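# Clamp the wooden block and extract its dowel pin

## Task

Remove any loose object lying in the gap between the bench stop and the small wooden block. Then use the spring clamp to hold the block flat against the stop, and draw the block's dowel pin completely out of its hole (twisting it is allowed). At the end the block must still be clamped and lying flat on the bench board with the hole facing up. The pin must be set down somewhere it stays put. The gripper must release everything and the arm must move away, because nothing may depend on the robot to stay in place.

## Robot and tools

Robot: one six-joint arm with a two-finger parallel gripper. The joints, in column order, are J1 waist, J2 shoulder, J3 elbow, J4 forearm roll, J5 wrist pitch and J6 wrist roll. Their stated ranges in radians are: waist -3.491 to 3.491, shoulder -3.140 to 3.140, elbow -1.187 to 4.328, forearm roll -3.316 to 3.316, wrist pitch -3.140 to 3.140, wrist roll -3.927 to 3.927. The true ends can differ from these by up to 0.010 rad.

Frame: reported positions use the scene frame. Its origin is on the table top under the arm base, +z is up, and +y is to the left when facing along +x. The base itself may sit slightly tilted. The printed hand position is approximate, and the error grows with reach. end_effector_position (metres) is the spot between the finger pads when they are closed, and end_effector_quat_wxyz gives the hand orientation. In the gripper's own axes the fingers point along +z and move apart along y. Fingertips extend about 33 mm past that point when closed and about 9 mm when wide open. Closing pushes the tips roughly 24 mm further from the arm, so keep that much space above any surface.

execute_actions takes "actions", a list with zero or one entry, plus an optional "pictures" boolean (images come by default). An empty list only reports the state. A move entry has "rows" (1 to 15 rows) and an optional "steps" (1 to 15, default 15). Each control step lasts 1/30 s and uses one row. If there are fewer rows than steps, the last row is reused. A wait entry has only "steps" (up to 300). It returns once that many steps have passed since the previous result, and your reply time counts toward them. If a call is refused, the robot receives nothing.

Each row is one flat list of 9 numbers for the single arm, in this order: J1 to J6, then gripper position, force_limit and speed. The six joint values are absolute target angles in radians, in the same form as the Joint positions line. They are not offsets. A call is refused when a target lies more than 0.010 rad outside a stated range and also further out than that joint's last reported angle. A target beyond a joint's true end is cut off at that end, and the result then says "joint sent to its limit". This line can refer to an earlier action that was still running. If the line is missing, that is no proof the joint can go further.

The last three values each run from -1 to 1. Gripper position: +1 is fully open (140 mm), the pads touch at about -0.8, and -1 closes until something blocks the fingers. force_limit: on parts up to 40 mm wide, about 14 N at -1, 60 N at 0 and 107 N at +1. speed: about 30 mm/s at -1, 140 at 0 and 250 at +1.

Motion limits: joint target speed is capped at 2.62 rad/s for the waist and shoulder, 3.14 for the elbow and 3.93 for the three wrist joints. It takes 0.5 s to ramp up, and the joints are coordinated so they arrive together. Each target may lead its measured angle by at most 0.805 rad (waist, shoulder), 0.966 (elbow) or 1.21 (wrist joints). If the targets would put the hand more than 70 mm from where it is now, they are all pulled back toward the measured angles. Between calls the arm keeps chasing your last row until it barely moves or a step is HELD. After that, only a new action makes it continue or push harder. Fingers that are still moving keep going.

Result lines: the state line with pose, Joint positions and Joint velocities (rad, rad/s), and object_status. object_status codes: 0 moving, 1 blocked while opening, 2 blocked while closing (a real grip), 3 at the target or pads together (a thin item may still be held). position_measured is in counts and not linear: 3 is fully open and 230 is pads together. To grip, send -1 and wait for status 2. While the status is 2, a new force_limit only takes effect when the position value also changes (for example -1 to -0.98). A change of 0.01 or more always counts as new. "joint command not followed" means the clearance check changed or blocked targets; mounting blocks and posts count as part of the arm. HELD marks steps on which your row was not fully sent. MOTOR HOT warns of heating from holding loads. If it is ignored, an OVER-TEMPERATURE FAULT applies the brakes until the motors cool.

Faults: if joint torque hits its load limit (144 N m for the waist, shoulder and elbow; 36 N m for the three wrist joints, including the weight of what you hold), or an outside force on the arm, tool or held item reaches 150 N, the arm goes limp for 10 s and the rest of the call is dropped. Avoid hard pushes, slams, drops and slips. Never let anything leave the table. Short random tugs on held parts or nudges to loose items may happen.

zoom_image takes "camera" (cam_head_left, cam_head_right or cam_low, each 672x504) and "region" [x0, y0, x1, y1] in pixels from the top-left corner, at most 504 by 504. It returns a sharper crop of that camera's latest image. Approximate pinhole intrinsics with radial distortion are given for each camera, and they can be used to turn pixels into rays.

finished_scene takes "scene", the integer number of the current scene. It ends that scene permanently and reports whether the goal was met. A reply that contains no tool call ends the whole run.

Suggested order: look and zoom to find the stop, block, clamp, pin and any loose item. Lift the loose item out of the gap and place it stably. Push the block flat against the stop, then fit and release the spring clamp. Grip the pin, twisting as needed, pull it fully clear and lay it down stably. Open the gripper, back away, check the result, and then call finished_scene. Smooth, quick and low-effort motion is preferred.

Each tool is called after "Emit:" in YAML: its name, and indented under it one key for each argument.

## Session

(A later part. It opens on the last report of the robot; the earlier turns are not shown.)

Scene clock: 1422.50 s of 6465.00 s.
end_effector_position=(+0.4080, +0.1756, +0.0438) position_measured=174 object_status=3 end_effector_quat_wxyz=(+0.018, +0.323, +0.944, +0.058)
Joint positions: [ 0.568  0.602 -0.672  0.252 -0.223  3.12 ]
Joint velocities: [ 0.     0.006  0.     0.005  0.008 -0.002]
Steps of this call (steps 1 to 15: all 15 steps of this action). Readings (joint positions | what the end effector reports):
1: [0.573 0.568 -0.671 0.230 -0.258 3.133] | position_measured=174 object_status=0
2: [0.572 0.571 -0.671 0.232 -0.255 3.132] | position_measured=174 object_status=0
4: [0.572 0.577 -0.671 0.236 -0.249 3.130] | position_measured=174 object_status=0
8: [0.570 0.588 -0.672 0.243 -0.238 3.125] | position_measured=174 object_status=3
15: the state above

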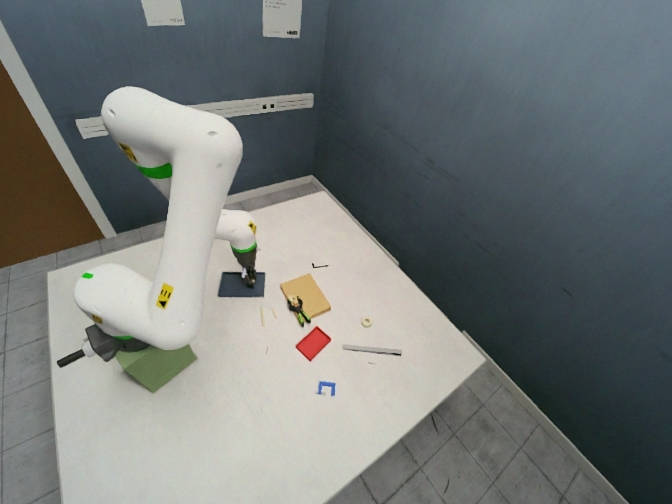

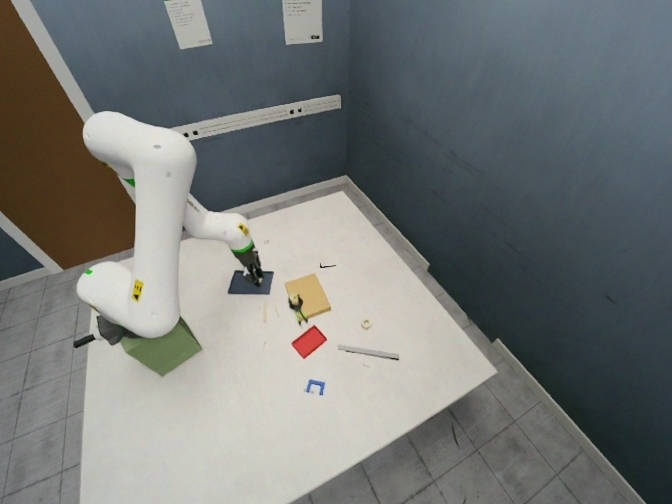

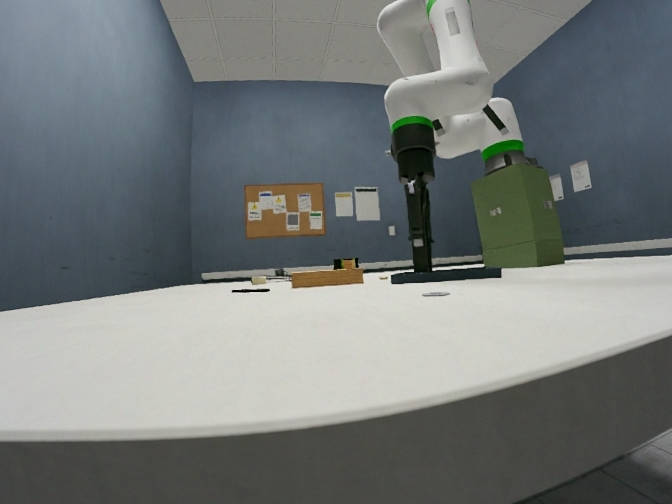

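Emit:
execute_actions:
  actions:
    - {"rows": [[0.5684,0.6024,-0.6721,0.2517,-0.2228,3.1196,-0.12,-1,-1]], "steps": 15}
  pictures: false

Emit:
execute_actions:
  actions:
    - {"steps": 20}
  pictures: false

Emit:
execute_actions:
  actions:
    - {"rows": [[0.5719,0.5746,-0.6712,0.2344,-0.2511,3.1306,-0.12,-1,-1],[0.5719,0.5746,-0.6712,0.2344,-0.2511,3.1306,-0.12,-1,-1],[0.5754,0.5467,-0.6702,0.2170,-0.2795,3.1416,-0.12,-1,-1],[0.5754,0.5467,-0.6702,0.2170,-0.2795,3.1416,-0.12,-1,-1],[0.5754,0.5467,-0.6702,0.2170,-0.2795,3.1416,-0.12,-1,-1],[0.5792,0.4306,-0.5992,0.1527,-0.4636,3.1416,-0.12,-1,-1]], "steps": 15}
  pictures: false

Emit:
execute_actions:
  actions:
    - {"rows": [[0.75,0.15,-0.55,0.10,-0.85,3.1416,-0.12,-1,-1]], "steps": 15}
  pictures: false

Emit:
execute_actions:
  actions:
    - {"steps": 30}

Emit:
zoom_image:
  camera: "cam_head_left"
  region: [210, 250, 340, 340]

Emit:
zoom_image:
  camera: "cam_low"
  region: [310, 225, 390, 285]

Scene clock: 1433.73 s of 6465.00 s.
end_effector_position=(+0.4080, +0.1756, +0.0437) position_measured=152 object_status=0 end_effector_quat_wxyz=(+0.018, +0.323, +0.944, +0.058)
Joint positions: [ 0.568  0.602 -0.672  0.252 -0.223  3.12 ]
Joint velocities: [-0.001  0.     0.001 -0.     0.     0.   ]
Steps of this call (steps 1 to 15: the robot went on to your last target; steps 16 to 90: nothing new was sent; then 7.73 s passed at rest; steps 91 to 105: all 15 steps of this action). Readings (joint positions | what the end effector reports):
91: [0.568 0.602 -0.672 0.252 -0.223 3.120] | position_measured=174 object_status=0
92: [0.568 0.602 -0.672 0.252 -0.223 3.120] | position_measured=173 object_status=0
94: [0.568 0.602 -0.672 0.252 -0.223 3.120] | position_measured=170 object_status=0
98: [0.568 0.602 -0.672 0.252 -0.223 3.120] | position_measured=164 object_status=0
105: the state above

Scene clock: 1434.40 s of 6465.00 s.
end_effector_position=(+0.4080, +0.1756, +0.0437) position_measured=144 object_status=3 end_effector_quat_wxyz=(+0.018, +0.323, +0.944, +0.058)
Joint positions: [ 0.568  0.602 -0.672  0.252 -0.223  3.12 ]
Joint velocities: [-0.001  0.    -0.     0.001  0.     0.001]
Steps of this call (steps 1 to 15: the robot went on to your last target; steps 16 to 20: nothing new was sent). Readings (joint positions | what the end effector reports):
1: [0.568 0.602 -0.672 0.252 -0.223 3.120] | position_measured=151 object_status=0
2: [0.568 0.602 -0.672 0.252 -0.223 3.120] | position_measured=149 object_status=0
4: [0.568 0.602 -0.672 0.252 -0.223 3.120] | position_measured=146 object_status=0
8: [0.568 0.602 -0.672 0.252 -0.223 3.120] | position_measured=144 object_status=0
20: the state above
The arm was judged still, so your last target was given up. Only a new action makes it travel on or press farther. Fingers that are still opening or closing keep moving.

Scene clock: 1434.90 s of 6465.00 s.
end_effector_position=(+0.4293, +0.1815, +0.1223) position_measured=144 object_status=3 end_effector_quat_wxyz=(+0.022, +0.359, +0.931, +0.057)
Joint positions: [ 0.579  0.431 -0.599  0.153 -0.463  3.142]
Joint velocities: [-0.    -0.013  0.01  -0.018 -0.037  0.001]
Steps of this call (steps 1 to 15: all 15 steps of this action). Readings (joint positions | what the end effector reports):
1: [0.568 0.602 -0.672 0.252 -0.223 3.120] | position_measured=144 object_status=3
2: [0.569 0.600 -0.672 0.250 -0.225 3.120] | position_measured=144 object_status=3
4: [0.571 0.580 -0.672 0.238 -0.246 3.128] | position_measured=144 object_status=3
8: [0.576 0.530 -0.665 0.207 -0.302 3.141] | position_measured=144 object_status=3
15: the state above

Scene clock: 1435.40 s of 6465.00 s.
end_effector_position=(+0.3815, +0.2144, +0.2476) position_measured=144 object_status=3 end_effector_quat_wxyz=(+0.014, +0.312, +0.949, +0.036)
Joint positions: [ 0.746  0.156 -0.551  0.101 -0.841  3.142]
Joint velocities: [ 0.14  -0.228  0.04  -0.044 -0.314  0.001]
Steps of this call (steps 1 to 15: all 15 steps of this action). Readings (joint positions | what the end effector reports):
1: [0.579 0.431 -0.599 0.153 -0.463 3.142] | position_measured=144 object_status=3
2: [0.581 0.428 -0.599 0.152 -0.468 3.142] | position_measured=144 object_status=3
4: [0.594 0.406 -0.595 0.148 -0.499 3.142] | position_measured=144 object_status=3
8: [0.656 0.304 -0.577 0.129 -0.638 3.142] | position_measured=144 object_status=3
15: the state above

Scene clock: 1436.40 s of 6465.00 s.
end_effector_position=(+0.3798, +0.2148, +0.2505) position_measured=144 object_status=3 end_effector_quat_wxyz=(+0.013, +0.311, +0.950, +0.035)
Joint positions: [ 0.75   0.15  -0.55   0.1   -0.85   3.142]
Joint velocities: [ 0.  0. -0. -0.  0.  0.]
Steps of this call (steps 1 to 15: the robot went on to your last target; steps 16 to 30: nothing new was sent). Readings (joint positions | what the end effector reports):
1: [0.749 0.151 -0.550 0.100 -0.848 3.142] | position_measured=144 object_status=3
2: [0.750 0.150 -0.550 0.100 -0.849 3.142] | position_measured=144 object_status=3
4: [0.750 0.150 -0.550 0.100 -0.850 3.142] | position_measured=144 object_status=3
8: [0.750 0.150 -0.550 0.100 -0.850 3.142] | position_measured=144 object_status=3
30: the state above
The arm was judged still, so your last target was given up. Only a new action makes it travel on or press farther. Fingers that are still opening or closing keep moving.

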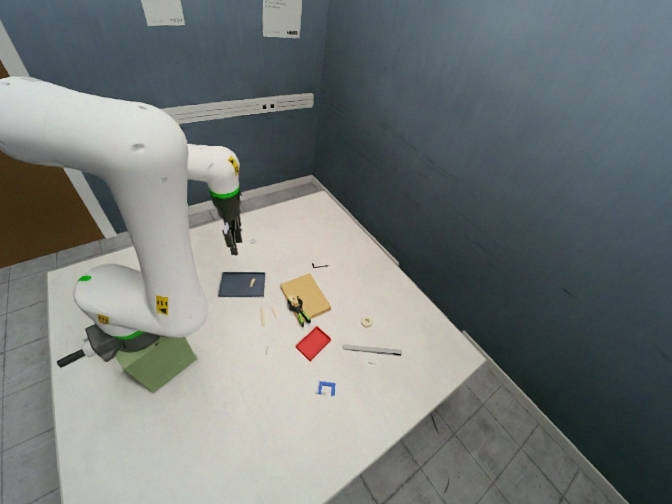

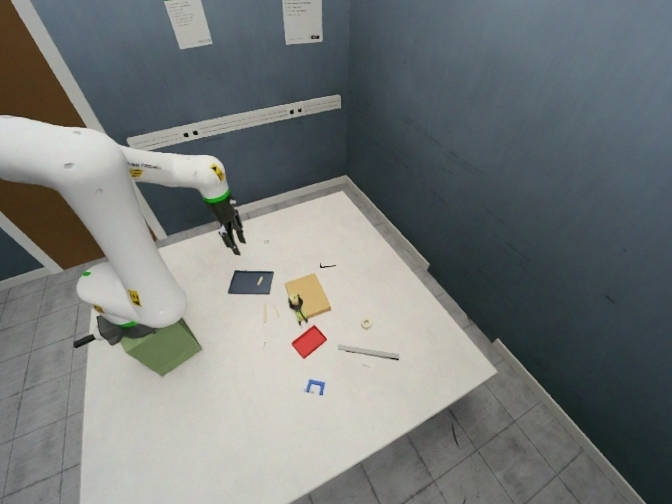

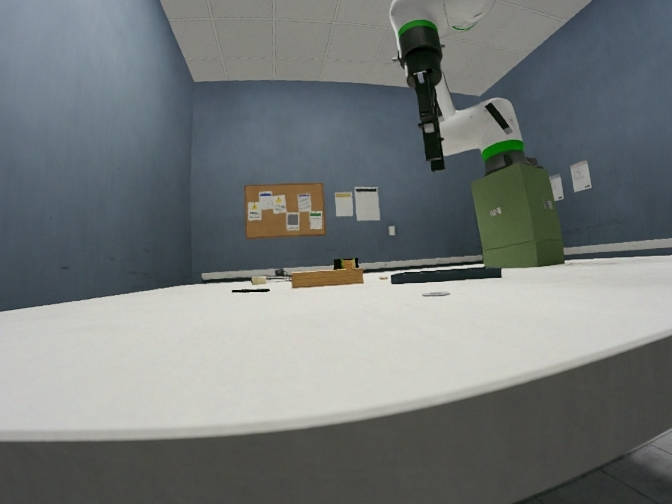

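Region (210, 250, 340, 340) of cam_head_left's 672x504 image, scaled by 3.877, with more detail than that image has; it fills the top 349 rows of this view, and the rest is white.

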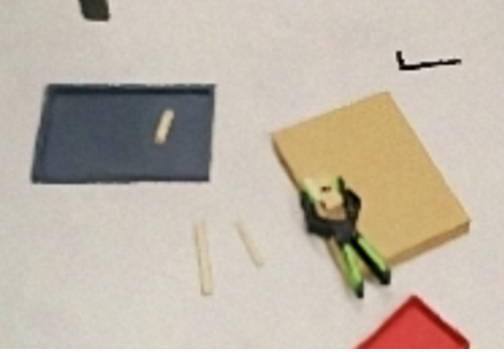

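Region (310, 225, 390, 285) of cam_low's 672x504 image, scaled by 6.300, with more detail than that image has; it fills the top 378 rows of this view, and the rest is white.

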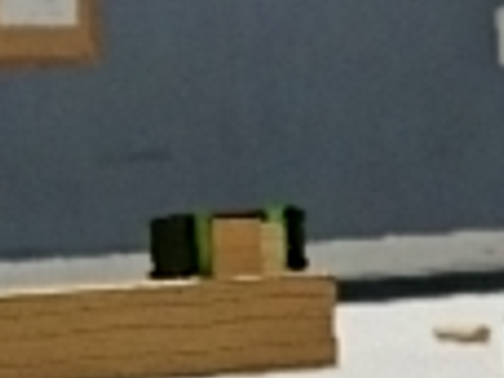

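Emit:
finished_scene:
  scene: 1

The scene is finished: the task was done.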